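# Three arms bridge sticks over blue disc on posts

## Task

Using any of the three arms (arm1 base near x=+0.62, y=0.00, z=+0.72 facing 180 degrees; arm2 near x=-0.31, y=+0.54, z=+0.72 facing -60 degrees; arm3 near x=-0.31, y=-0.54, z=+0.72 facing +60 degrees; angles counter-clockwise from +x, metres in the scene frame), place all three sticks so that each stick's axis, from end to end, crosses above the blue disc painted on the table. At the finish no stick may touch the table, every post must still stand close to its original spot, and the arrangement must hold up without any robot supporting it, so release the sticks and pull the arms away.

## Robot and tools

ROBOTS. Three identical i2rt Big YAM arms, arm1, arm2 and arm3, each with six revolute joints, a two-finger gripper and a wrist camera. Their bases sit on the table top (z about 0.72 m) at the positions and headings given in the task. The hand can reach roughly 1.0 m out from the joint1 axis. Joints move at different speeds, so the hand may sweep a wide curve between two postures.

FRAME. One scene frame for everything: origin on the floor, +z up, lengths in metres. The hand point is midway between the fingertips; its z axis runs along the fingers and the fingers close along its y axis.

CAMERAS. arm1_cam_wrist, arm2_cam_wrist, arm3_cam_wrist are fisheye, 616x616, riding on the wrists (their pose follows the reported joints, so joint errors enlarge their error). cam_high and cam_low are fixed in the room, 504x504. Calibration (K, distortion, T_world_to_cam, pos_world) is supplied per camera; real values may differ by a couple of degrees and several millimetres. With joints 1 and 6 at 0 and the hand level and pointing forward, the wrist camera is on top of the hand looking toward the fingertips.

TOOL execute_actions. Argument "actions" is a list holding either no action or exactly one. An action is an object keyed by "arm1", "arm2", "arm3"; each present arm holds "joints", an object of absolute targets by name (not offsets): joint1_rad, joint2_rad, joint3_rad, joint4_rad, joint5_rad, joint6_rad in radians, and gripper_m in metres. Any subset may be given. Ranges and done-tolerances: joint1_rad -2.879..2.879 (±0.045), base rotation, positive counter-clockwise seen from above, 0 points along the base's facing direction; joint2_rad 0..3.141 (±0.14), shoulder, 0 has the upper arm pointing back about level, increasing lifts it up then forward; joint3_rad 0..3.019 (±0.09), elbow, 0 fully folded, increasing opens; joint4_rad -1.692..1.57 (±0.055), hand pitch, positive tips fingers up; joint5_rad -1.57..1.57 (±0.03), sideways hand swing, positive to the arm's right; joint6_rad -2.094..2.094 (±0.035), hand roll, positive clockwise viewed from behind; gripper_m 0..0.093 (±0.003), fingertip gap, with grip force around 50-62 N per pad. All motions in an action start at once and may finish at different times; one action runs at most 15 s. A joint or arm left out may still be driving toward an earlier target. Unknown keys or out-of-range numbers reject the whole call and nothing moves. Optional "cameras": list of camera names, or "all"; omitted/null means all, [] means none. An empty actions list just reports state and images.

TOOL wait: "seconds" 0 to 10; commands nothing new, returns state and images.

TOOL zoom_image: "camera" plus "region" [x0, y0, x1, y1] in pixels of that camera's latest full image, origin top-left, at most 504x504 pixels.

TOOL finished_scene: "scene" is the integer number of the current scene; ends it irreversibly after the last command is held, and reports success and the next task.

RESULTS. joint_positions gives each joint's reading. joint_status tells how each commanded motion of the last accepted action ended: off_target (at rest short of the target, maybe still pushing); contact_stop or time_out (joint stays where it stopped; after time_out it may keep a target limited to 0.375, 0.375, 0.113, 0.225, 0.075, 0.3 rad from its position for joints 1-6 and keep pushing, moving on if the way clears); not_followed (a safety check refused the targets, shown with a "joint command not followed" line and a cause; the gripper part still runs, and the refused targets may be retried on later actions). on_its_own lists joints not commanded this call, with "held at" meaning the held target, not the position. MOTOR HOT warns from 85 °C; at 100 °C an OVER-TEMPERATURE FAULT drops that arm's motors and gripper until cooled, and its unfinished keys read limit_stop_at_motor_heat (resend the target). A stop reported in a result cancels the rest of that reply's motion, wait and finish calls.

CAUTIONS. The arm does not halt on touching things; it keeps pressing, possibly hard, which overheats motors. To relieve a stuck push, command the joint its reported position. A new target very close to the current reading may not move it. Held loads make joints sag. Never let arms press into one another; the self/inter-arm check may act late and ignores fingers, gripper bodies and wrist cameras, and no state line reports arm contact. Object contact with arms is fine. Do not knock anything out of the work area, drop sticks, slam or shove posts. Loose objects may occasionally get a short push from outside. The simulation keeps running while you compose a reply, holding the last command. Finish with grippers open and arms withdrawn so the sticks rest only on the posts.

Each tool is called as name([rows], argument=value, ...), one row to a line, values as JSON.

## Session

execute_actions(actions=[])

Scene clock: 0.00 s.
Motor temperatures (°C, as the motors report them): arm1=[28 28 30 25 27 28] | arm2=[26 28 29 27 25 27] | arm3=[27 27 32 28 27 25]
arm1.joint_positions: joint1_rad=-0.093 joint2_rad=+0.461 joint3_rad=+1.326 joint4_rad=-1.375 joint5_rad=+0.062 joint6_rad=+0.383 gripper_m=+0.095
arm1.joint_status: not commanded
arm1.hand: x=+0.4531 y=+0.0189 z=+1.3205 quat_wxyz=(-0.056, -0.835, +0.201, +0.509) (m; scene frame)
arm2.joint_positions: joint1_rad=-0.002 joint2_rad=+0.568 joint3_rad=+1.324 joint4_rad=-1.170 joint5_rad=-0.065 joint6_rad=+0.178 gripper_m=+0.095
arm2.joint_status: not commanded
arm2.hand: x=-0.1886 y=+0.3230 z=+1.3019 quat_wxyz=(-0.500, -0.484, -0.686, +0.214) (m; scene frame)
arm3.joint_positions: joint1_rad=-0.418 joint2_rad=+0.451 joint3_rad=+1.419 joint4_rad=-1.490 joint5_rad=+0.093 joint6_rad=-0.161 gripper_m=+0.095
arm3.joint_status: not commanded
arm3.hand: x=-0.1888 y=-0.4670 z=+1.3584 quat_wxyz=(-0.497, +0.313, -0.806, -0.077) (m; scene frame)
pictures: arm1_cam_wrist, arm2_cam_wrist, arm3_cam_wrist, cam_high, cam_low
camera_calibration (this result's frames):
arm1_cam_wrist: T_world_to_cam=[[0.267948, 0.918167, -0.291845, 0.243569], [0.843317, -0.369995, -0.389769, 0.142008], [-0.465855, -0.141681, -0.873445, 1.49409], [0, 0, 0, 1]] pos_world=[0.511009, 0.0405898, 1.43144]
arm2_cam_wrist: T_world_to_cam=[[-0.877051, -0.44656, -0.177106, 0.210129], [-0.318797, 0.816814, -0.480815, 0.304996], [0.359375, -0.365239, -0.858749, 1.43047], [0, 0, 0, 1]] pos_world=[-0.23255, 0.367173, 1.41228]
arm3_cam_wrist: T_world_to_cam=[[0.589169, -0.786409, 0.185585, -0.508408], [-0.691373, -0.609517, -0.387934, 0.120533], [0.418191, 0.10025, -0.90281, 1.47374], [0, 0, 0, 1]] pos_world=[-0.233434, -0.474092, 1.47162]
Images, in order (width x height): arm1_cam_wrist 616x616, arm2_cam_wrist 616x616, arm3_cam_wrist 616x616, cam_high 504x504, cam_low 504x504.

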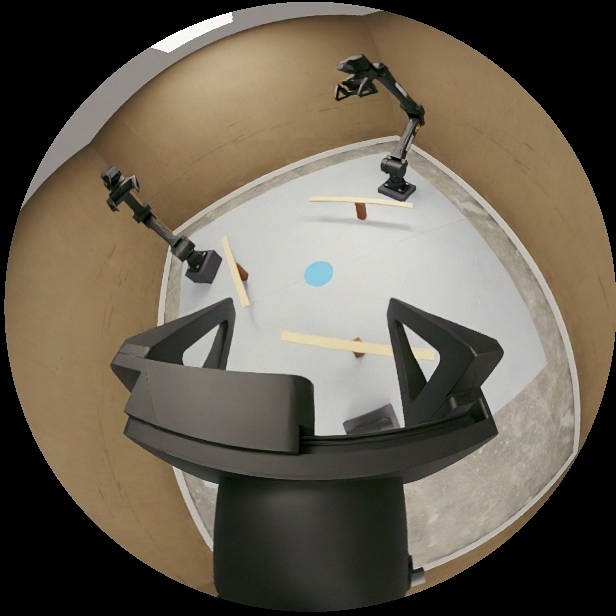

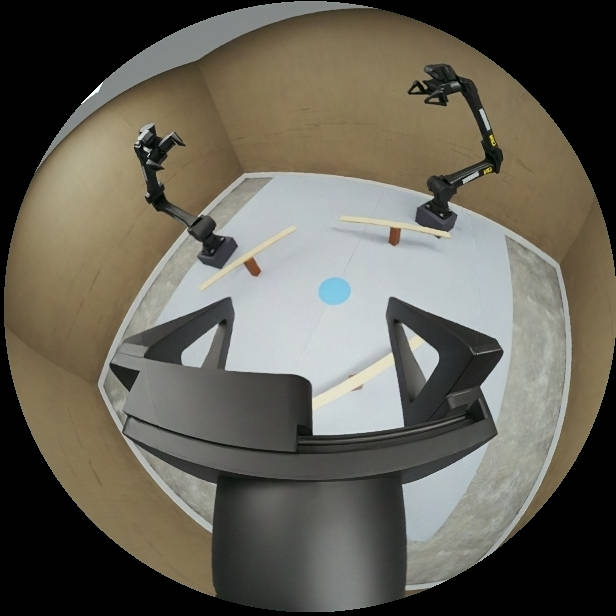

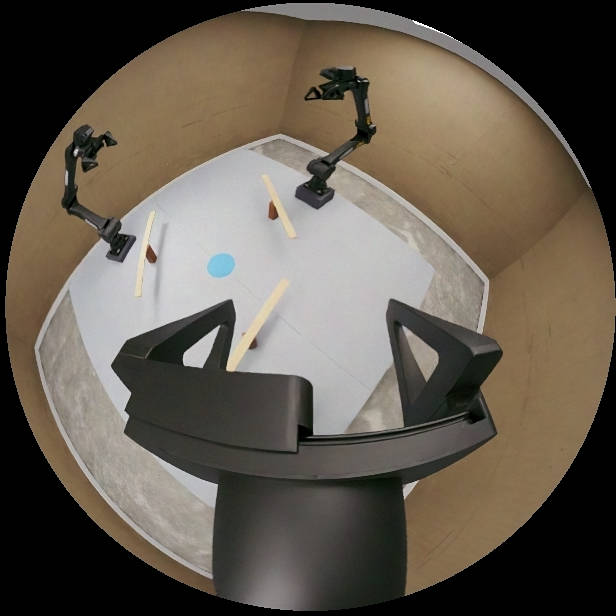

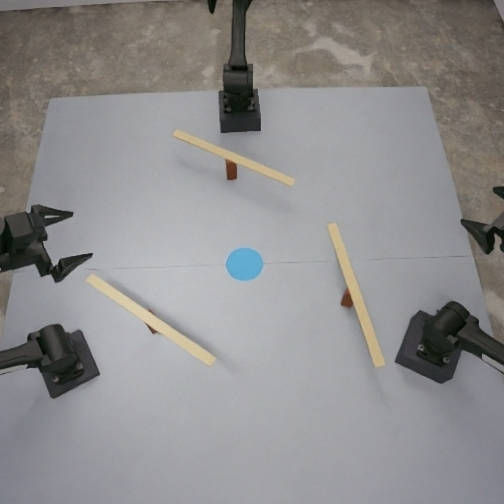

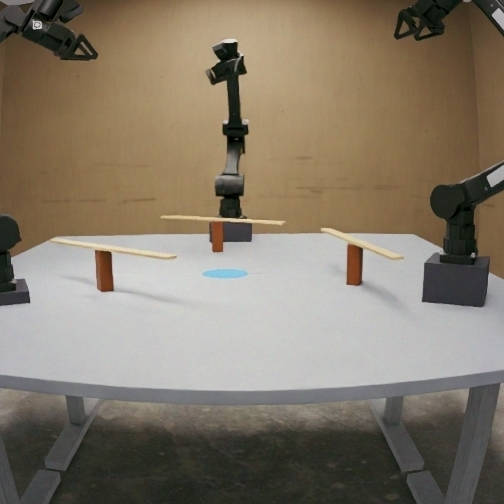

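execute_actions([
  {"arm1":{"joints":{"joint1_rad":-0.506,"joint2_rad":1.09,"joint3_rad":0.688,"joint4_rad":-1.145,"joint5_rad":0,"joint6_rad":-1.54}},"arm2":{"joints":{"joint1_rad":0.214,"joint2_rad":0.995,"joint3_rad":0.72,"joint4_rad":-1.31,"joint5_rad":0,"joint6_rad":1.33}},"arm3":{"joints":{"joint1_rad":0.098,"joint2_rad":1.0,"joint3_rad":0.57,"joint4_rad":-1.115,"joint5_rad":0,"joint6_rad":1.0}}},
])

Scene clock: 19.20 s.
Motor temperatures (°C, as the motors report them): arm1=[28 28 33 25 27 28] | arm2=[26 28 33 27 25 27] | arm3=[27 27 35 28 27 25]
arm1.joint_positions: joint1_rad=-0.506 joint2_rad=+1.105 joint3_rad=+0.676 joint4_rad=-1.149 joint5_rad=+0.001 joint6_rad=-1.529 gripper_m=+0.095
arm1.joint_status: all done
arm1.hand: x=+0.3916 y=+0.1165 z=+0.8856 quat_wxyz=(+0.002, -0.862, -0.506, +0.003) (m; scene frame)
arm2.joint_positions: joint1_rad=+0.213 joint2_rad=+1.003 joint3_rad=+0.727 joint4_rad=-1.302 joint5_rad=-0.003 joint6_rad=+1.317 gripper_m=+0.095
arm2.joint_status: all done
arm2.hand: x=-0.1556 y=+0.3504 z=+0.8843 quat_wxyz=(+0.007, -0.890, -0.456, -0.002) (m; scene frame)
arm3.joint_positions: joint1_rad=+0.090 joint2_rad=+1.018 joint3_rad=+0.566 joint4_rad=-1.129 joint5_rad=+0.001 joint6_rad=+0.991 gripper_m=+0.095
arm3.joint_status: all done
arm3.hand: x=-0.2170 y=-0.3356 z=+0.8849 quat_wxyz=(+0.001, +0.074, -0.997, +0.005) (m; scene frame)
pictures: arm1_cam_wrist, arm2_cam_wrist, arm3_cam_wrist, cam_high, cam_low
camera_calibration (this result's frames):
arm1_cam_wrist: T_world_to_cam=[[-0.878756, 0.477271, 0.000227278, 0.285202], [0.385487, 0.709483, 0.589944, -0.753683], [0.281402, 0.518505, -0.807444, 0.671468], [0, 0, 0, 1]] pos_world=[0.352206, 0.0504467, 0.986739]
arm2_cam_wrist: T_world_to_cam=[[-0.820082, 0.572154, 0.0102757, -0.336449], [0.463191, 0.653144, 0.599047, -0.683563], [0.336036, 0.496028, -0.800648, 0.713276], [0, 0, 0, 1]] pos_world=[-0.198982, 0.28516, 0.984026]
arm3_cam_wrist: T_world_to_cam=[[0.152508, -0.988302, 0.000286618, -0.299186], [-0.794041, -0.122358, 0.595421, -0.731461], [-0.588421, -0.0910342, -0.803414, 0.674247], [0, 0, 0, 1]] pos_world=[-0.13844, -0.323807, 0.977313]
Images, in order (width x height): arm1_cam_wrist 616x616, arm2_cam_wrist 616x616, arm3_cam_wrist 616x616, cam_high 504x504, cam_low 504x504.

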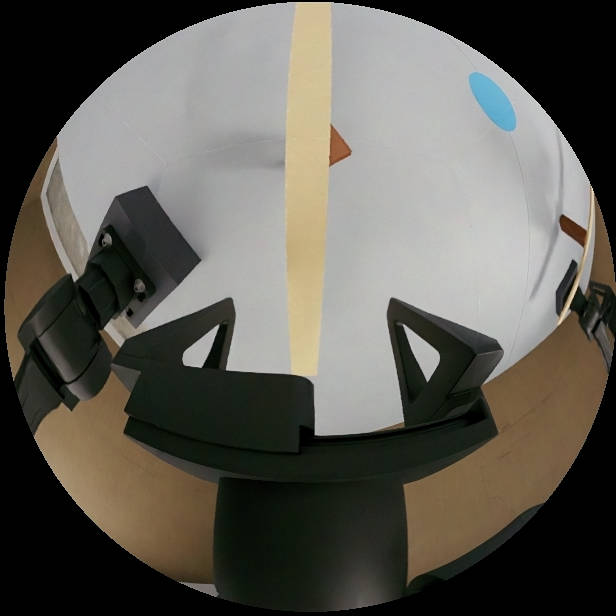

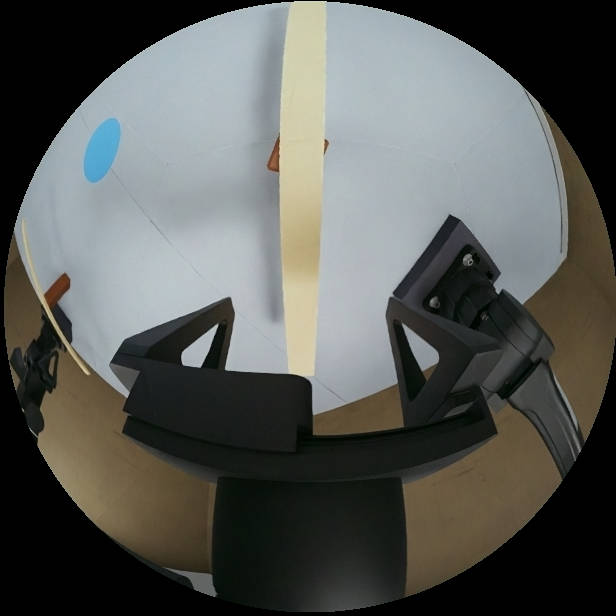

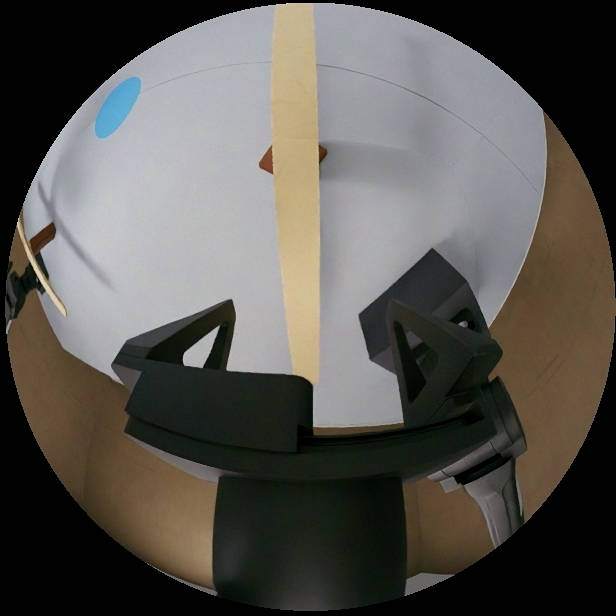

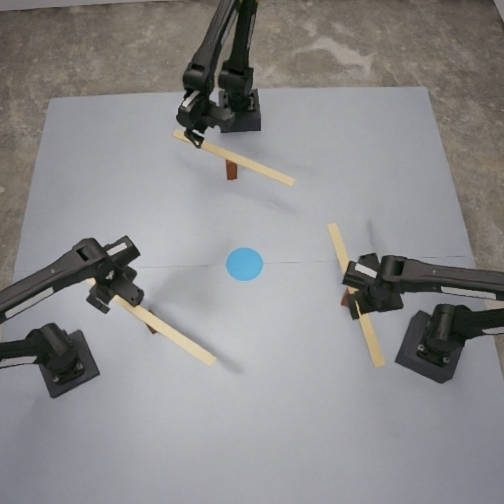

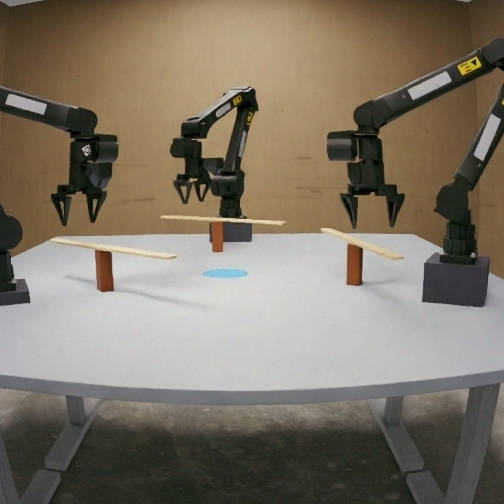

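execute_actions([
  {"arm1":{"joints":{"joint2_rad":1.228,"joint3_rad":0.555,"joint4_rad":-0.876,"joint6_rad":-1.5}},"arm2":{"joints":{"joint2_rad":1.11,"joint3_rad":0.582,"joint4_rad":-1.022,"joint6_rad":1.35}},"arm3":{"joints":{"joint1_rad":0.124,"joint2_rad":1.195,"joint3_rad":0.457,"joint4_rad":-0.802,"joint6_rad":0.97}}},
])

Scene clock: 25.13 s.
Motor temperatures (°C, as the motors report them): arm1=[28 28 33 25 27 28] | arm2=[26 28 33 27 25 27] | arm3=[27 27 35 28 27 25]
arm1.joint_positions: joint1_rad=-0.506 joint2_rad=+1.241 joint3_rad=+0.539 joint4_rad=-0.891 joint5_rad=+0.001 joint6_rad=-1.510 gripper_m=+0.095
arm1.joint_status: all done
arm1.hand: x=+0.3979 y=+0.1130 z=+0.8092 quat_wxyz=(-0.004, -0.867, -0.498, -0.001) (m; scene frame)
arm2.joint_positions: joint1_rad=+0.213 joint2_rad=+1.114 joint3_rad=+0.581 joint4_rad=-1.035 joint5_rad=-0.003 joint6_rad=+1.337 gripper_m=+0.095
arm2.joint_status: all done
arm2.hand: x=-0.1531 y=+0.3479 z=+0.8081 quat_wxyz=(+0.003, -0.894, -0.447, -0.003) (m; scene frame)
arm3.joint_positions: joint1_rad=+0.109 joint2_rad=+1.195 joint3_rad=+0.448 joint4_rad=-0.819 joint5_rad=+0.001 joint6_rad=+0.979 gripper_m=+0.095
arm3.joint_status: all done
arm3.hand: x=-0.2184 y=-0.3287 z=+0.8113 quat_wxyz=(-0.003, +0.090, -0.996, -0.001) (m; scene frame)
pictures: arm1_cam_wrist, arm2_cam_wrist, arm3_cam_wrist, cam_high, cam_low
camera_calibration (this result's frames):
arm1_cam_wrist: T_world_to_cam=[[-0.869234, 0.494182, -0.0146853, 0.29884], [0.391354, 0.705909, 0.590368, -0.710839], [0.302116, 0.507421, -0.807001, 0.60245], [0, 0, 0, 1]] pos_world=[0.355942, 0.0484108, 0.910223]
arm2_cam_wrist: T_world_to_cam=[[-0.808583, 0.588379, 0.0019688, -0.329437], [0.472891, 0.647874, 0.597188, -0.632647], [0.350098, 0.483807, -0.802099, 0.660241], [0, 0, 0, 1]] pos_world=[-0.198353, 0.28428, 0.908037]
arm3_cam_wrist: T_world_to_cam=[[0.183418, -0.982962, -0.0120106, -0.27362], [-0.793259, -0.155214, 0.588769, -0.693177], [-0.580602, -0.0984634, -0.808212, 0.618033], [0, 0, 0, 1]] pos_world=[-0.140851, -0.315695, 0.904337]
Images, in order (width x height): arm1_cam_wrist 616x616, arm2_cam_wrist 616x616, arm3_cam_wrist 616x616, cam_high 504x504, cam_low 504x504.

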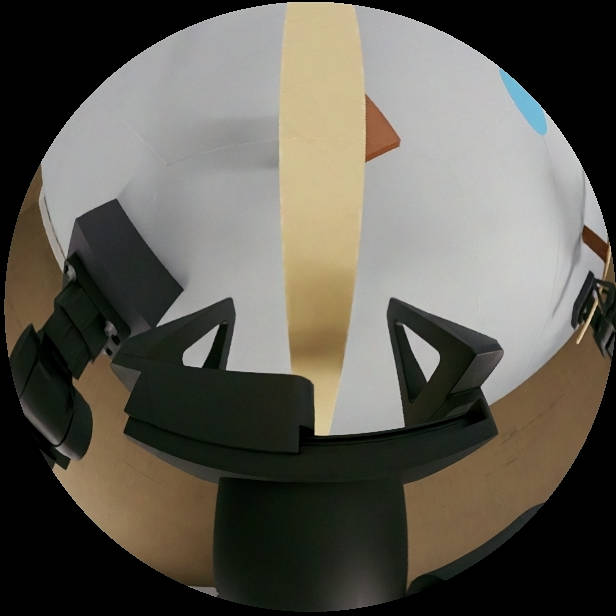

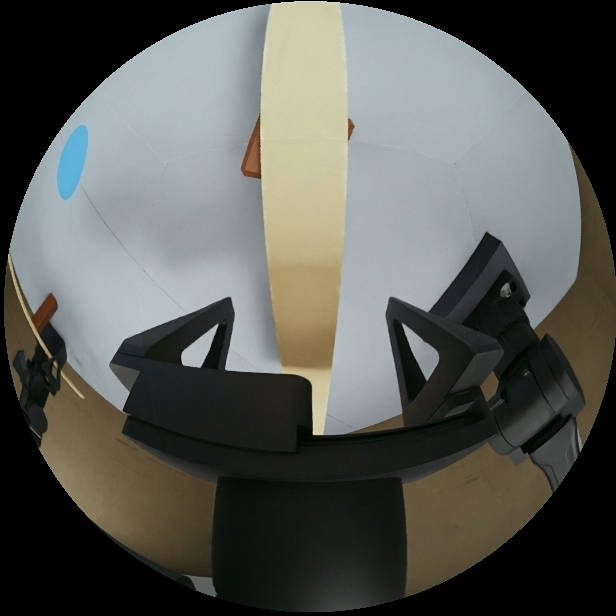

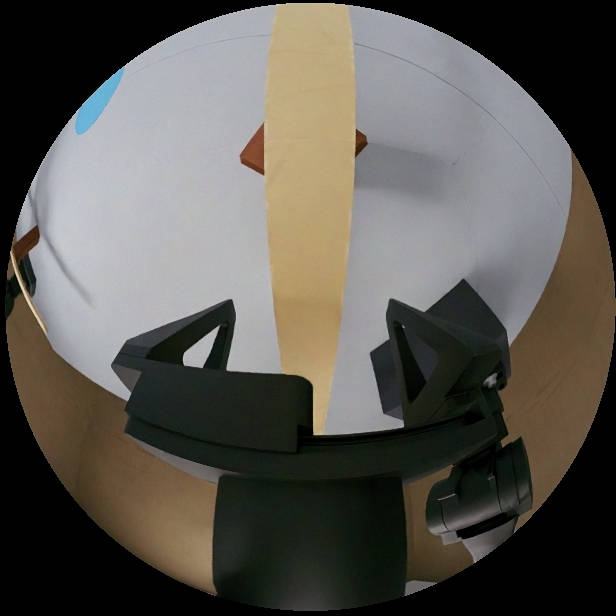

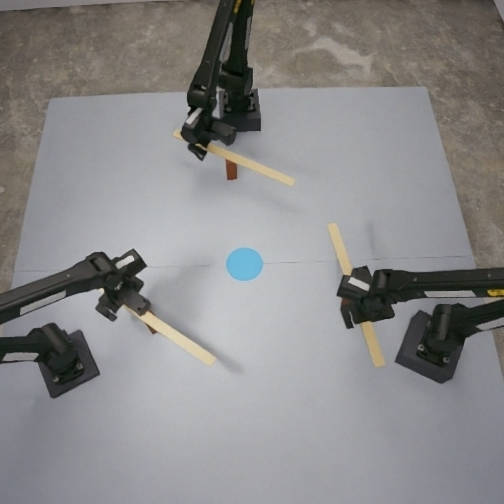

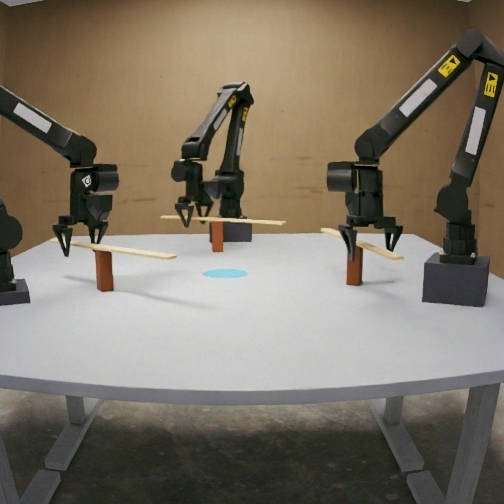

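execute_actions([
  {"arm1":{"joints":{"joint4_rad":-0.858,"gripper_m":0.015}},"arm2":{"joints":{"joint4_rad":-1.008,"gripper_m":0.015}},"arm3":{"joints":{"gripper_m":0.015}}},
], cameras=[])

execute_actions([
  {"arm1":{"joints":{"joint2_rad":0.945}},"arm2":{"joints":{"joint2_rad":0.872,"joint3_rad":0.665}},"arm3":{"joints":{"joint2_rad":0.966,"joint3_rad":0.556}}},
], cameras=["cam_low","cam_high"])

Scene clock: 33.27 s.
Motor temperatures (°C, as the motors report them): arm1=[28 28 34 25 27 28] | arm2=[26 28 33 27 25 27] | arm3=[27 27 35 28 27 26]
arm1.joint_positions: joint1_rad=-0.506 joint2_rad=+1.241 joint3_rad=+0.539 joint4_rad=-0.873 joint5_rad=+0.001 joint6_rad=-1.509 gripper_m=+0.027
arm1.joint_status: gripper_m off_target (ended at +0.027, target +0.015); the others done
arm1.hand: x=+0.3939 y=+0.1151 z=+0.8092 quat_wxyz=(+0.003, -0.868, -0.497, +0.004) (m; scene frame)
arm2.joint_positions: joint1_rad=+0.213 joint2_rad=+1.114 joint3_rad=+0.581 joint4_rad=-1.021 joint5_rad=-0.003 joint6_rad=+1.338 gripper_m=+0.027
arm2.joint_status: gripper_m off_target (ended at +0.027, target +0.015); the others done
arm2.hand: x=-0.1509 y=+0.3453 z=+0.8082 quat_wxyz=(-0.004, -0.895, -0.447, -0.005) (m; scene frame)
arm3.joint_positions: joint1_rad=+0.109 joint2_rad=+1.195 joint3_rad=+0.448 joint4_rad=-0.819 joint5_rad=+0.001 joint6_rad=+0.977 gripper_m=+0.027
arm3.joint_status: gripper_m off_target (ended at +0.027, target +0.015)
arm3.hand: x=-0.2184 y=-0.3286 z=+0.8113 quat_wxyz=(-0.003, +0.091, -0.996, -0.001) (m; scene frame)
pictures: none
No camera images: the call's "cameras" was empty. Leave "cameras" out to get every camera's image.

Scene clock: 34.23 s.
Motor temperatures (°C, as the motors report them): arm1=[28 28 34 25 27 28] | arm2=[26 28 33 27 25 27] | arm3=[27 27 35 28 27 26]
arm1.joint_positions: joint1_rad=-0.506 joint2_rad=+0.941 joint3_rad=+0.539 joint4_rad=-0.873 joint5_rad=+0.001 joint6_rad=-1.509 gripper_m=+0.027
arm1.joint_status: all done
arm1.hand: x=+0.3746 y=+0.1251 z=+0.8830 quat_wxyz=(+0.128, -0.857, -0.491, +0.086) (m; scene frame)
arm2.joint_positions: joint1_rad=+0.213 joint2_rad=+0.861 joint3_rad=+0.624 joint4_rad=-1.021 joint5_rad=-0.003 joint6_rad=+1.339 gripper_m=+0.027
arm2.joint_status: all done
arm2.hand: x=-0.1352 y=+0.3258 z=+0.8858 quat_wxyz=(-0.148, -0.884, -0.441, -0.038) (m; scene frame)
arm3.joint_positions: joint1_rad=+0.109 joint2_rad=+0.962 joint3_rad=+0.525 joint4_rad=-0.817 joint5_rad=+0.001 joint6_rad=+0.977 gripper_m=+0.027
arm3.joint_status: all done
arm3.hand: x=-0.1961 y=-0.2770 z=+0.8938 quat_wxyz=(-0.078, +0.090, -0.983, -0.138) (m; scene frame)
pictures: cam_high, cam_low
Images, in order (width x height): cam_high 504x504, cam_low 504x504.

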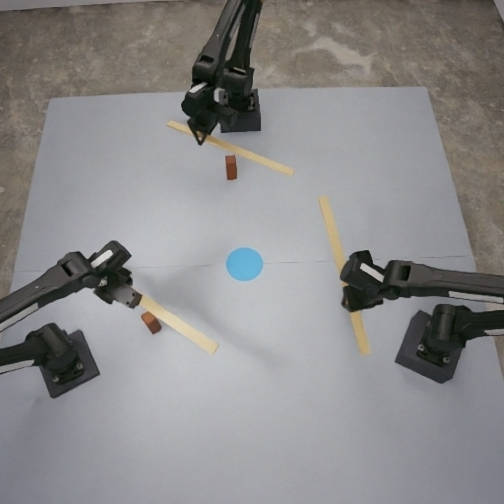

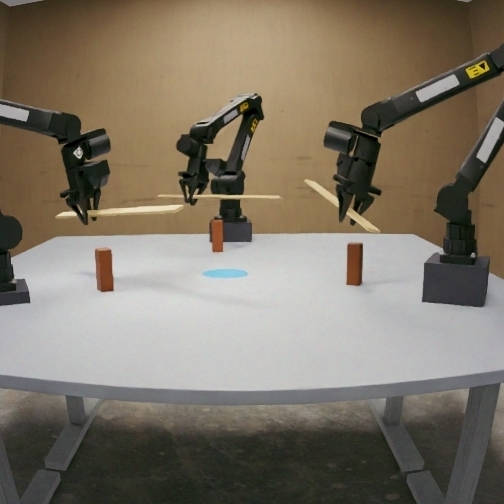

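execute_actions([
  {"arm2":{"joints":{"joint1_rad":-0.11,"joint6_rad":-0.385}},"arm3":{"joints":{"joint1_rad":-0.17,"joint6_rad":-0.15}}},
], cameras=["cam_high"])

execute_actions([
  {"arm1":{"joints":{"joint1_rad":-0.18,"joint6_rad":-0.36}},"arm3":{"joints":{"joint6_rad":-0.385}}},
], cameras=["cam_low","cam_high"])

Scene clock: 40.43 s.
Motor temperatures (°C, as the motors report them): arm1=[28 28 34 25 27 28] | arm2=[26 28 35 27 25 27] | arm3=[27 27 37 28 27 26]
arm1.joint_positions: joint1_rad=-0.506 joint2_rad=+0.941 joint3_rad=+0.539 joint4_rad=-0.873 joint5_rad=+0.001 joint6_rad=-1.509 gripper_m=+0.027
arm1.joint_status: not commanded
arm1.hand: x=+0.3746 y=+0.1251 z=+0.8830 quat_wxyz=(+0.128, -0.857, -0.491, +0.086) (m; scene frame)
arm2.joint_positions: joint1_rad=-0.109 joint2_rad=+0.861 joint3_rad=+0.624 joint4_rad=-1.021 joint5_rad=-0.002 joint6_rad=-0.373 gripper_m=+0.027
arm2.joint_status: all done
arm2.hand: x=-0.2106 y=+0.2813 z=+0.8855 quat_wxyz=(-0.109, -0.397, -0.905, +0.106) (m; scene frame)
arm3.joint_positions: joint1_rad=-0.161 joint2_rad=+0.962 joint3_rad=+0.525 joint4_rad=-0.817 joint5_rad=-0.001 joint6_rad=-0.141 gripper_m=+0.027
arm3.joint_status: all done
arm3.hand: x=-0.1310 y=-0.3168 z=+0.8940 quat_wxyz=(-0.148, +0.487, -0.859, -0.057) (m; scene frame)
pictures: cam_high
Images, in order (width x height): cam_high 504x504.

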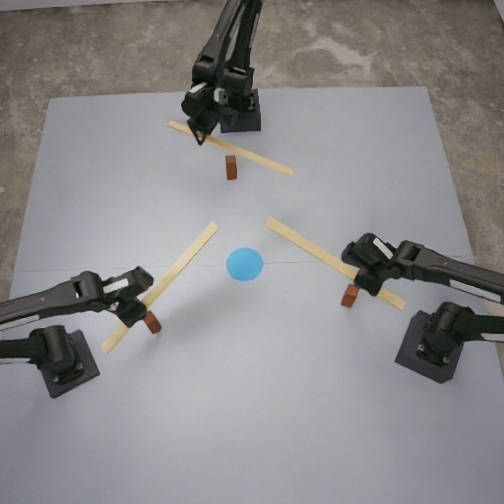

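Scene clock: 42.37 s.
Motor temperatures (°C, as the motors report them): arm1=[28 28 35 25 27 28] | arm2=[26 28 36 27 25 27] | arm3=[27 27 37 28 27 26]
arm1.joint_positions: joint1_rad=-0.182 joint2_rad=+0.941 joint3_rad=+0.539 joint4_rad=-0.873 joint5_rad=+0.001 joint6_rad=-0.372 gripper_m=+0.027
arm1.joint_status: all done
arm1.hand: x=+0.3475 y=+0.0400 z=+0.8831 quat_wxyz=(+0.040, -0.982, -0.112, +0.149) (m; scene frame)
arm2.joint_positions: joint1_rad=-0.109 joint2_rad=+0.861 joint3_rad=+0.624 joint4_rad=-1.021 joint5_rad=-0.002 joint6_rad=-0.373 gripper_m=+0.027
arm2.joint_status: not commanded
arm2.hand: x=-0.2106 y=+0.2813 z=+0.8855 quat_wxyz=(-0.109, -0.397, -0.905, +0.106) (m; scene frame)
arm3.joint_positions: joint1_rad=-0.161 joint2_rad=+0.962 joint3_rad=+0.525 joint4_rad=-0.817 joint5_rad=-0.001 joint6_rad=-0.377 gripper_m=+0.027
arm3.joint_status: all done
arm3.hand: x=-0.1310 y=-0.3168 z=+0.8940 quat_wxyz=(-0.154, +0.584, -0.796, -0.039) (m; scene frame)
pictures: cam_high, cam_low
Images, in order (width x height): cam_high 504x504, cam_low 504x504.

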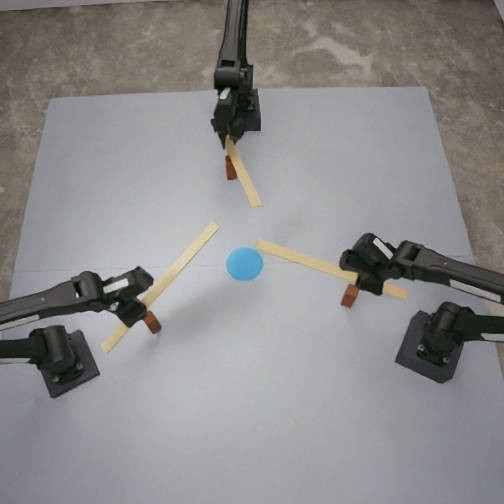

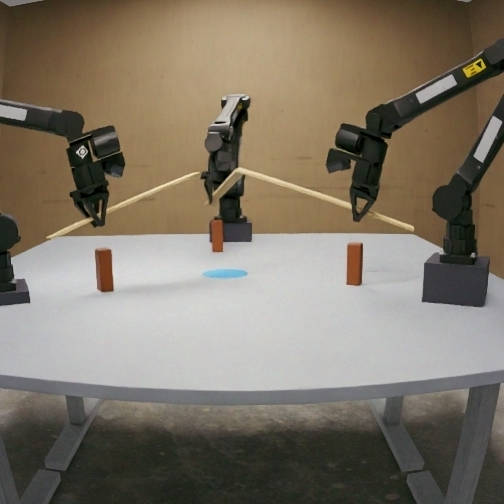

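execute_actions([
  {"arm1":{"joints":{"joint1_rad":-0.077,"joint2_rad":1.26,"joint3_rad":0.81,"joint4_rad":-0.762,"joint6_rad":-0.268}},"arm2":{"joints":{"joint1_rad":-0.001,"joint2_rad":1.22,"joint3_rad":0.885,"joint4_rad":-0.855,"joint6_rad":-0.258}},"arm3":{"joints":{"joint1_rad":-0.05,"joint2_rad":1.34,"joint3_rad":0.805,"joint4_rad":-0.665,"joint6_rad":-0.26}}},
], cameras=["cam_low","cam_high"])

zoom_image(camera="cam_high", region=[170, 150, 330, 310])

Scene clock: 46.67 s.
Motor temperatures (°C, as the motors report them): arm1=[28 28 35 25 27 28] | arm2=[26 28 37 27 25 27] | arm3=[27 27 38 28 27 26]
arm1.joint_positions: joint1_rad=-0.077 joint2_rad=+1.266 joint3_rad=+0.772 joint4_rad=-0.773 joint5_rad=+0.001 joint6_rad=-0.279 gripper_m=+0.027
arm1.joint_status: all done
arm1.hand: x=+0.2391 y=+0.0152 z=+0.8889 quat_wxyz=(+0.027, -0.980, -0.118, +0.155) (m; scene frame)
arm2.joint_positions: joint1_rad=+0.000 joint2_rad=+1.221 joint3_rad=+0.853 joint4_rad=-0.862 joint5_rad=-0.001 joint6_rad=-0.271 gripper_m=+0.027
arm2.joint_status: all done
arm2.hand: x=-0.1278 y=+0.1860 z=+0.8870 quat_wxyz=(-0.130, -0.393, -0.905, +0.103) (m; scene frame)
arm3.joint_positions: joint1_rad=-0.057 joint2_rad=+1.339 joint3_rad=+0.777 joint4_rad=-0.677 joint5_rad=+0.000 joint6_rad=-0.269 gripper_m=+0.027
arm3.joint_status: all done
arm3.hand: x=-0.0888 y=-0.1986 z=+0.8878 quat_wxyz=(-0.155, +0.582, -0.796, -0.057) (m; scene frame)
pictures: cam_high, cam_low
Images, in order (width x height): cam_high 504x504, cam_low 504x504.

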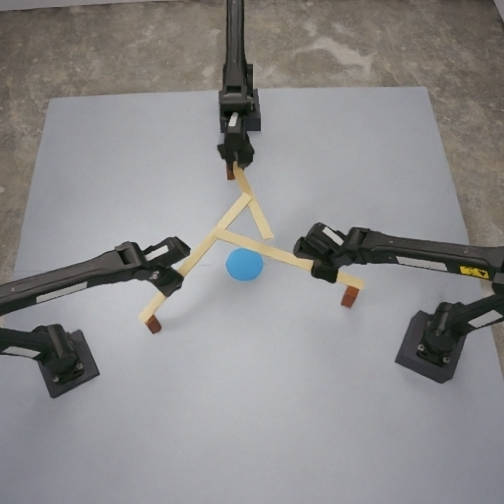

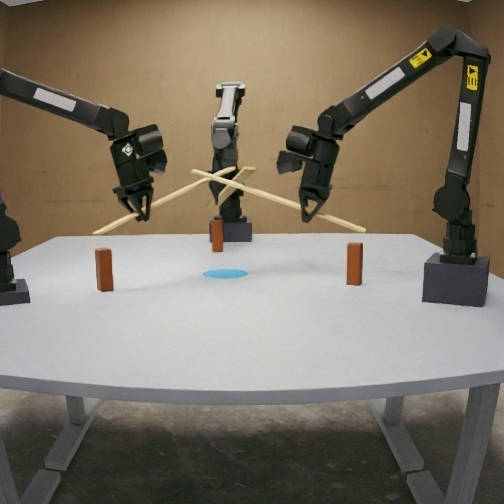

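Region (170, 150, 330, 310) of cam_high's 504x504 image, scaled by 3.150, with more detail than that image has.

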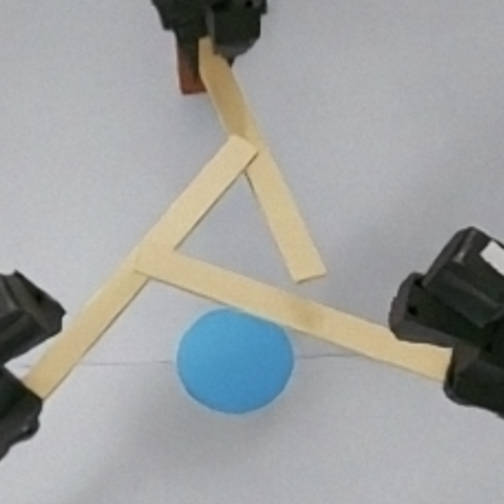

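execute_actions([
  {"arm1":{"joints":{"joint2_rad":1.465,"joint3_rad":0.892,"joint4_rad":-0.828,"joint6_rad":-0.22}},"arm2":{"joints":{"joint2_rad":1.40,"joint3_rad":0.945,"joint4_rad":-0.935,"joint6_rad":-0.22}},"arm3":{"joints":{"joint2_rad":1.52,"joint3_rad":0.888,"joint4_rad":-0.762,"joint6_rad":-0.2}}},
], cameras=["cam_low","cam_high"])

zoom_image(camera="cam_low", region=[70, 170, 270, 300])

zoom_image(camera="cam_low", region=[180, 170, 380, 300])

zoom_image(camera="cam_high", region=[120, 130, 380, 350])

Scene clock: 53.50 s.
Motor temperatures (°C, as the motors report them): arm1=[28 28 36 25 27 28] | arm2=[26 28 37 27 25 27] | arm3=[27 27 38 28 27 26]
arm1.joint_positions: joint1_rad=-0.077 joint2_rad=+1.484 joint3_rad=+0.855 joint4_rad=-0.819 joint5_rad=+0.001 joint6_rad=-0.234 gripper_m=+0.027
arm1.joint_status: all done
arm1.hand: x=+0.2254 y=+0.0159 z=+0.8378 quat_wxyz=(+0.011, -0.993, -0.097, +0.067) (m; scene frame)
arm2.joint_positions: joint1_rad=+0.000 joint2_rad=+1.402 joint3_rad=+0.906 joint4_rad=-0.924 joint5_rad=-0.001 joint6_rad=-0.233 gripper_m=+0.027
arm2.joint_status: all done
arm2.hand: x=-0.1262 y=+0.1834 z=+0.8367 quat_wxyz=(-0.058, -0.414, -0.907, +0.042) (m; scene frame)
arm3.joint_positions: joint1_rad=-0.057 joint2_rad=+1.523 joint3_rad=+0.855 joint4_rad=-0.751 joint5_rad=+0.000 joint6_rad=-0.211 gripper_m=+0.027
arm3.joint_status: all done
arm3.hand: x=-0.0862 y=-0.1949 z=+0.8416 quat_wxyz=(-0.071, +0.565, -0.822, -0.028) (m; scene frame)
pictures: cam_high, cam_low
Images, in order (width x height): cam_high 504x504, cam_low 504x504.

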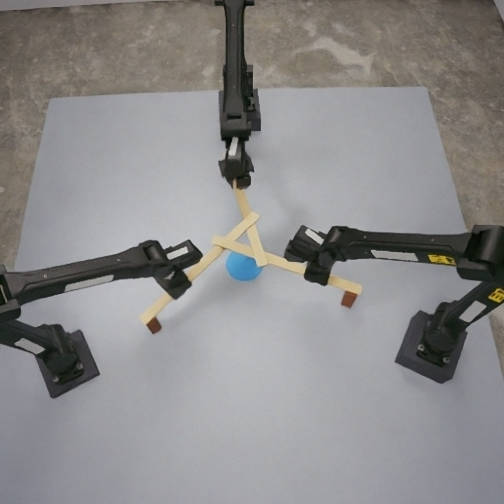

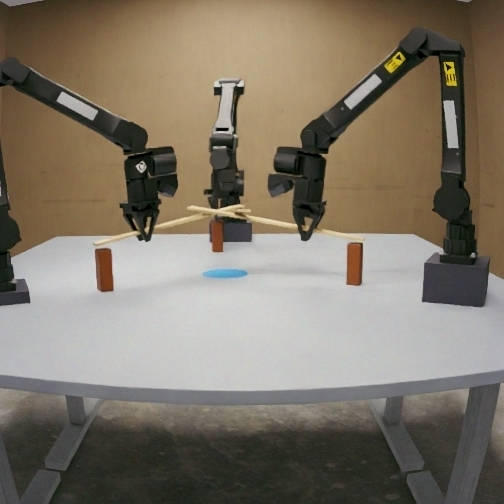

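Region (70, 170, 270, 300) of cam_low's 504x504 image, scaled by 2.520, with more detail than that image has; it fills the top 328 rows of this view, and the rest is white.

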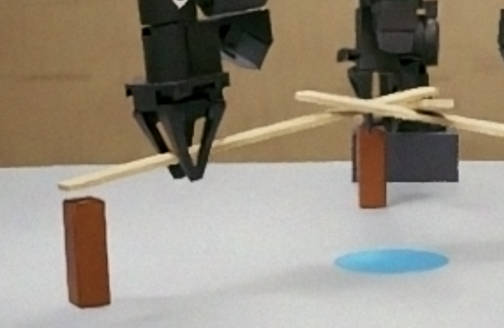

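Region (180, 170, 380, 300) of cam_low's 504x504 image, scaled by 2.520, with more detail than that image has; it fills the top 328 rows of this view, and the rest is white.

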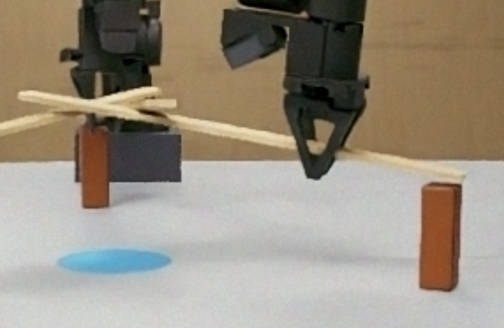

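Region (120, 130, 380, 350) of cam_high's 504x504 image, scaled by 1.938, with more detail than that image has; it fills the top 426 rows of this view, and the rest is white.

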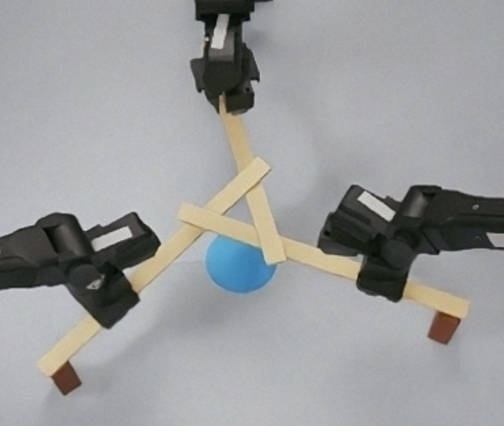

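execute_actions([
  {"arm1":{"joints":{"joint2_rad":1.515}},"arm2":{"joints":{"joint2_rad":1.445}},"arm3":{"joints":{"joint2_rad":1.562,"joint4_rad":-0.778}}},
], cameras=["cam_low","cam_high"])

zoom_image(camera="cam_low", region=[70, 170, 270, 300])

zoom_image(camera="cam_low", region=[180, 170, 380, 300])

zoom_image(camera="cam_high", region=[120, 130, 380, 350])

Scene clock: 59.27 s.
Motor temperatures (°C, as the motors report them): arm1=[28 28 36 25 27 28] | arm2=[26 28 37 27 25 27] | arm3=[27 27 38 28 27 26]
arm1.joint_positions: joint1_rad=-0.077 joint2_rad=+1.513 joint3_rad=+0.855 joint4_rad=-0.819 joint5_rad=+0.001 joint6_rad=-0.232 gripper_m=+0.027
arm1.joint_status: all done
arm1.hand: x=+0.2279 y=+0.0158 z=+0.8270 quat_wxyz=(+0.009, -0.994, -0.096, +0.053) (m; scene frame)
arm2.joint_positions: joint1_rad=+0.000 joint2_rad=+1.428 joint3_rad=+0.906 joint4_rad=-0.924 joint5_rad=-0.001 joint6_rad=-0.233 gripper_m=+0.027
arm2.joint_status: all done
arm2.hand: x=-0.1268 y=+0.1845 z=+0.8270 quat_wxyz=(-0.047, -0.415, -0.908, +0.035) (m; scene frame)
arm3.joint_positions: joint1_rad=-0.057 joint2_rad=+1.549 joint3_rad=+0.855 joint4_rad=-0.763 joint5_rad=+0.000 joint6_rad=-0.210 gripper_m=+0.027
arm3.joint_status: all done
arm3.hand: x=-0.0893 y=-0.1997 z=+0.8313 quat_wxyz=(-0.053, +0.565, -0.823, -0.021) (m; scene frame)
pictures: cam_high, cam_low
Images, in order (width x height): cam_high 504x504, cam_low 504x504.

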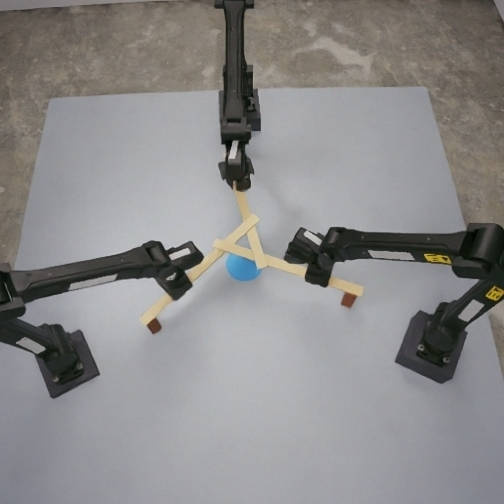

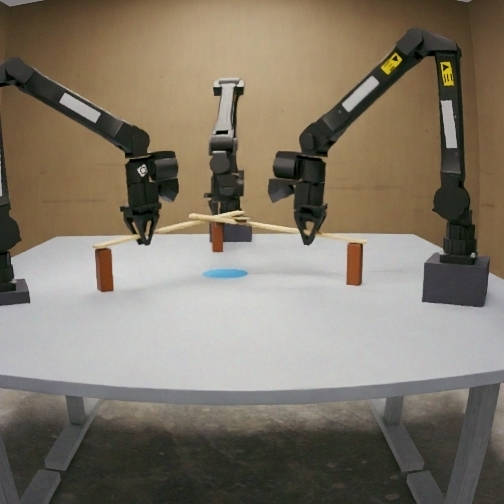

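Region (70, 170, 270, 300) of cam_low's 504x504 image, scaled by 2.520, with more detail than that image has; it fills the top 328 rows of this view, and the rest is white.

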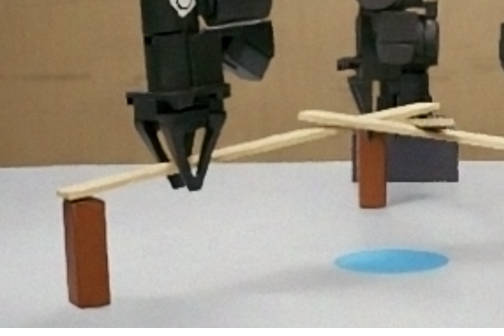

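Region (180, 170, 380, 300) of cam_low's 504x504 image, scaled by 2.520, with more detail than that image has; it fills the top 328 rows of this view, and the rest is white.

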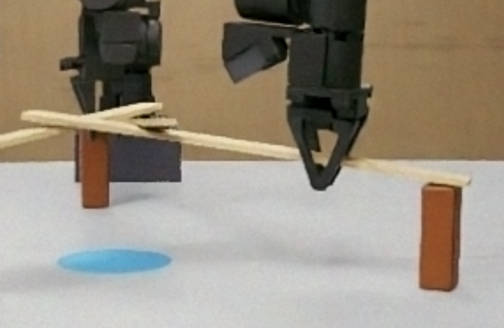

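Region (120, 130, 380, 350) of cam_high's 504x504 image, scaled by 1.938, with more detail than that image has; it fills the top 426 rows of this view, and the rest is white.

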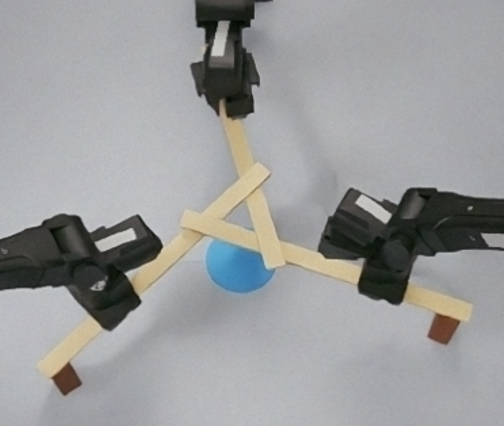

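execute_actions([
  {"arm1":{"joints":{"gripper_m":0.06}},"arm2":{"joints":{"gripper_m":0.06}},"arm3":{"joints":{"gripper_m":0.06}}},
], cameras=["cam_low","cam_high"])

execute_actions([
  {"arm1":{"joints":{"joint2_rad":0.75}},"arm2":{"joints":{"joint2_rad":0.7}},"arm3":{"joints":{"joint2_rad":0.75}}},
])

Scene clock: 63.07 s.
Motor temperatures (°C, as the motors report them): arm1=[28 28 37 25 27 28] | arm2=[26 28 38 27 25 27] | arm3=[27 28 38 28 27 26]
arm1.joint_positions: joint1_rad=-0.077 joint2_rad=+1.513 joint3_rad=+0.855 joint4_rad=-0.819 joint5_rad=+0.001 joint6_rad=-0.230 gripper_m=+0.060
arm1.joint_status: all done
arm1.hand: x=+0.2279 y=+0.0158 z=+0.8270 quat_wxyz=(+0.009, -0.994, -0.096, +0.053) (m; scene frame)
arm2.joint_positions: joint1_rad=+0.000 joint2_rad=+1.428 joint3_rad=+0.906 joint4_rad=-0.924 joint5_rad=-0.001 joint6_rad=-0.233 gripper_m=+0.060
arm2.joint_status: all done
arm2.hand: x=-0.1268 y=+0.1845 z=+0.8270 quat_wxyz=(-0.047, -0.415, -0.908, +0.034) (m; scene frame)
arm3.joint_positions: joint1_rad=-0.057 joint2_rad=+1.549 joint3_rad=+0.855 joint4_rad=-0.763 joint5_rad=+0.000 joint6_rad=-0.209 gripper_m=+0.060
arm3.joint_status: all done
arm3.hand: x=-0.0893 y=-0.1997 z=+0.8313 quat_wxyz=(-0.053, +0.564, -0.824, -0.021) (m; scene frame)
pictures: cam_high, cam_low
Images, in order (width x height): cam_high 504x504, cam_low 504x504.

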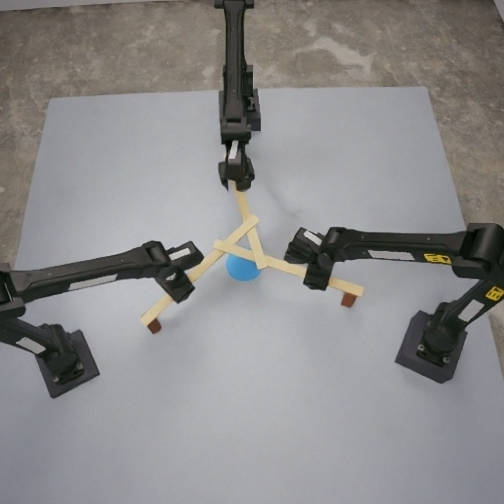

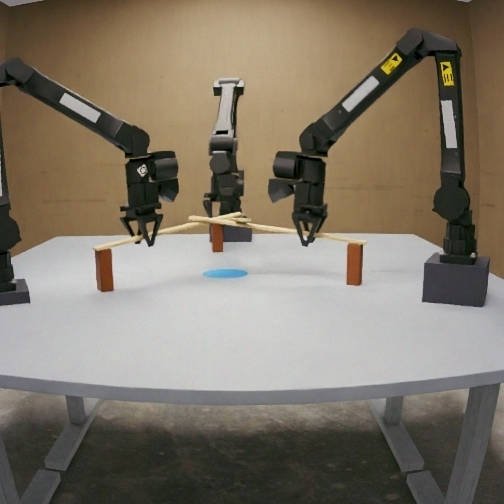

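Scene clock: 64.47 s.
Motor temperatures (°C, as the motors report them): arm1=[28 28 37 25 27 28] | arm2=[26 28 38 27 25 27] | arm3=[27 28 38 28 27 26]
arm1.joint_positions: joint1_rad=-0.077 joint2_rad=+0.743 joint3_rad=+0.855 joint4_rad=-0.819 joint5_rad=+0.001 joint6_rad=-0.230 gripper_m=+0.060
arm1.joint_status: all done
arm1.hand: x=+0.2693 y=+0.0134 z=+1.1119 quat_wxyz=(+0.059, -0.901, -0.087, +0.421) (m; scene frame)
arm2.joint_positions: joint1_rad=+0.000 joint2_rad=+0.690 joint3_rad=+0.909 joint4_rad=-0.924 joint5_rad=-0.001 joint6_rad=-0.233 gripper_m=+0.060
arm2.joint_status: all done
arm2.hand: x=-0.1560 y=+0.2389 z=+1.0940 quat_wxyz=(-0.329, -0.378, -0.827, +0.254) (m; scene frame)
arm3.joint_positions: joint1_rad=-0.057 joint2_rad=+0.749 joint3_rad=+0.855 joint4_rad=-0.763 joint5_rad=+0.000 joint6_rad=-0.209 gripper_m=+0.060
arm3.joint_status: all done
arm3.hand: x=-0.1108 y=-0.2311 z=+1.1376 quat_wxyz=(-0.409, +0.508, -0.740, -0.167) (m; scene frame)
pictures: arm1_cam_wrist, arm2_cam_wrist, arm3_cam_wrist, cam_high, cam_low
camera_calibration (this result's frames):
arm1_cam_wrist: T_world_to_cam=[[-0.119273, 0.975736, 0.183612, -0.188224], [0.961921, 0.159371, -0.222057, -0.0118258], [-0.245932, 0.150135, -0.957589, 1.25593], [0, 0, 0, 1]] pos_world=[0.297798, -0.00301777, 1.2346]
arm2_cam_wrist: T_world_to_cam=[[-0.785948, -0.590999, 0.181678, -0.179492], [-0.618079, 0.758728, -0.205697, -0.0496652], [-0.0162776, -0.273958, -0.961604, 1.24166], [0, 0, 0, 1]] pos_world=[-0.151557, 0.271765, 1.21638]
arm3_cam_wrist: T_world_to_cam=[[0.892908, -0.419236, 0.164187, -0.185016], [-0.37082, -0.891587, -0.259932, 0.0573611], [0.25536, 0.171212, -0.951566, 1.27188], [0, 0, 0, 1]] pos_world=[-0.138315, -0.244184, 1.25557]
Images, in order (width x height): arm1_cam_wrist 616x616, arm2_cam_wrist 616x616, arm3_cam_wrist 616x616, cam_high 504x504, cam_low 504x504.

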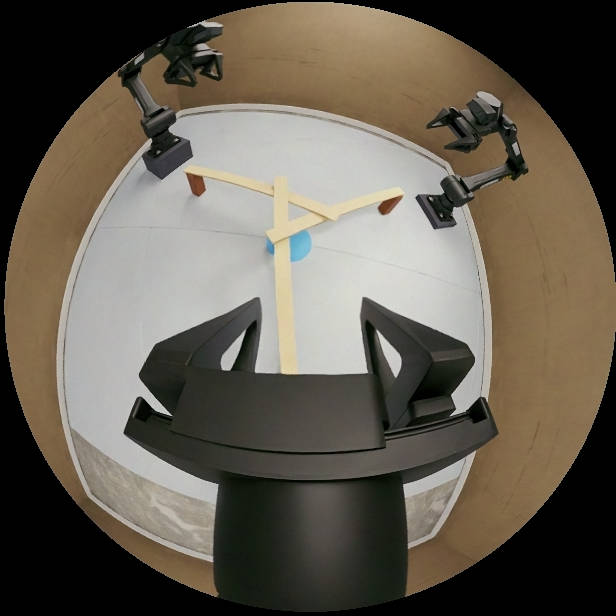

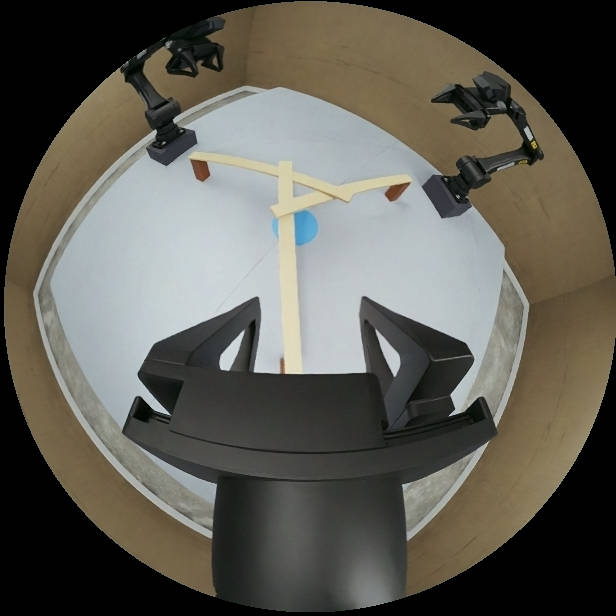

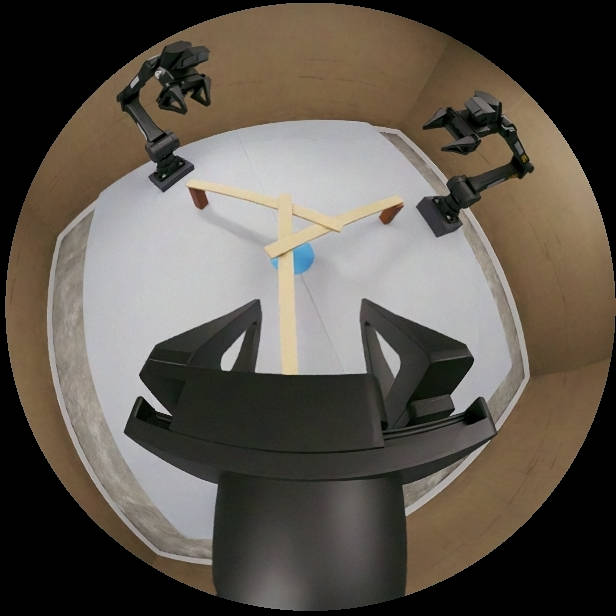

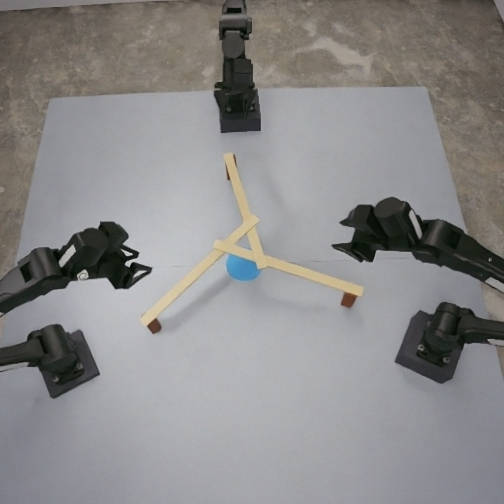

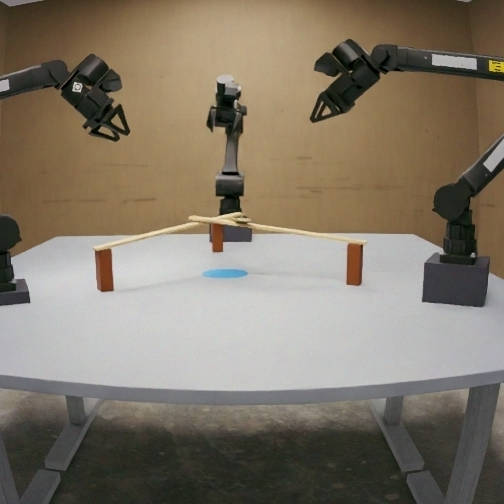

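finished_scene(scene=2)

The scene is finished: the task was done.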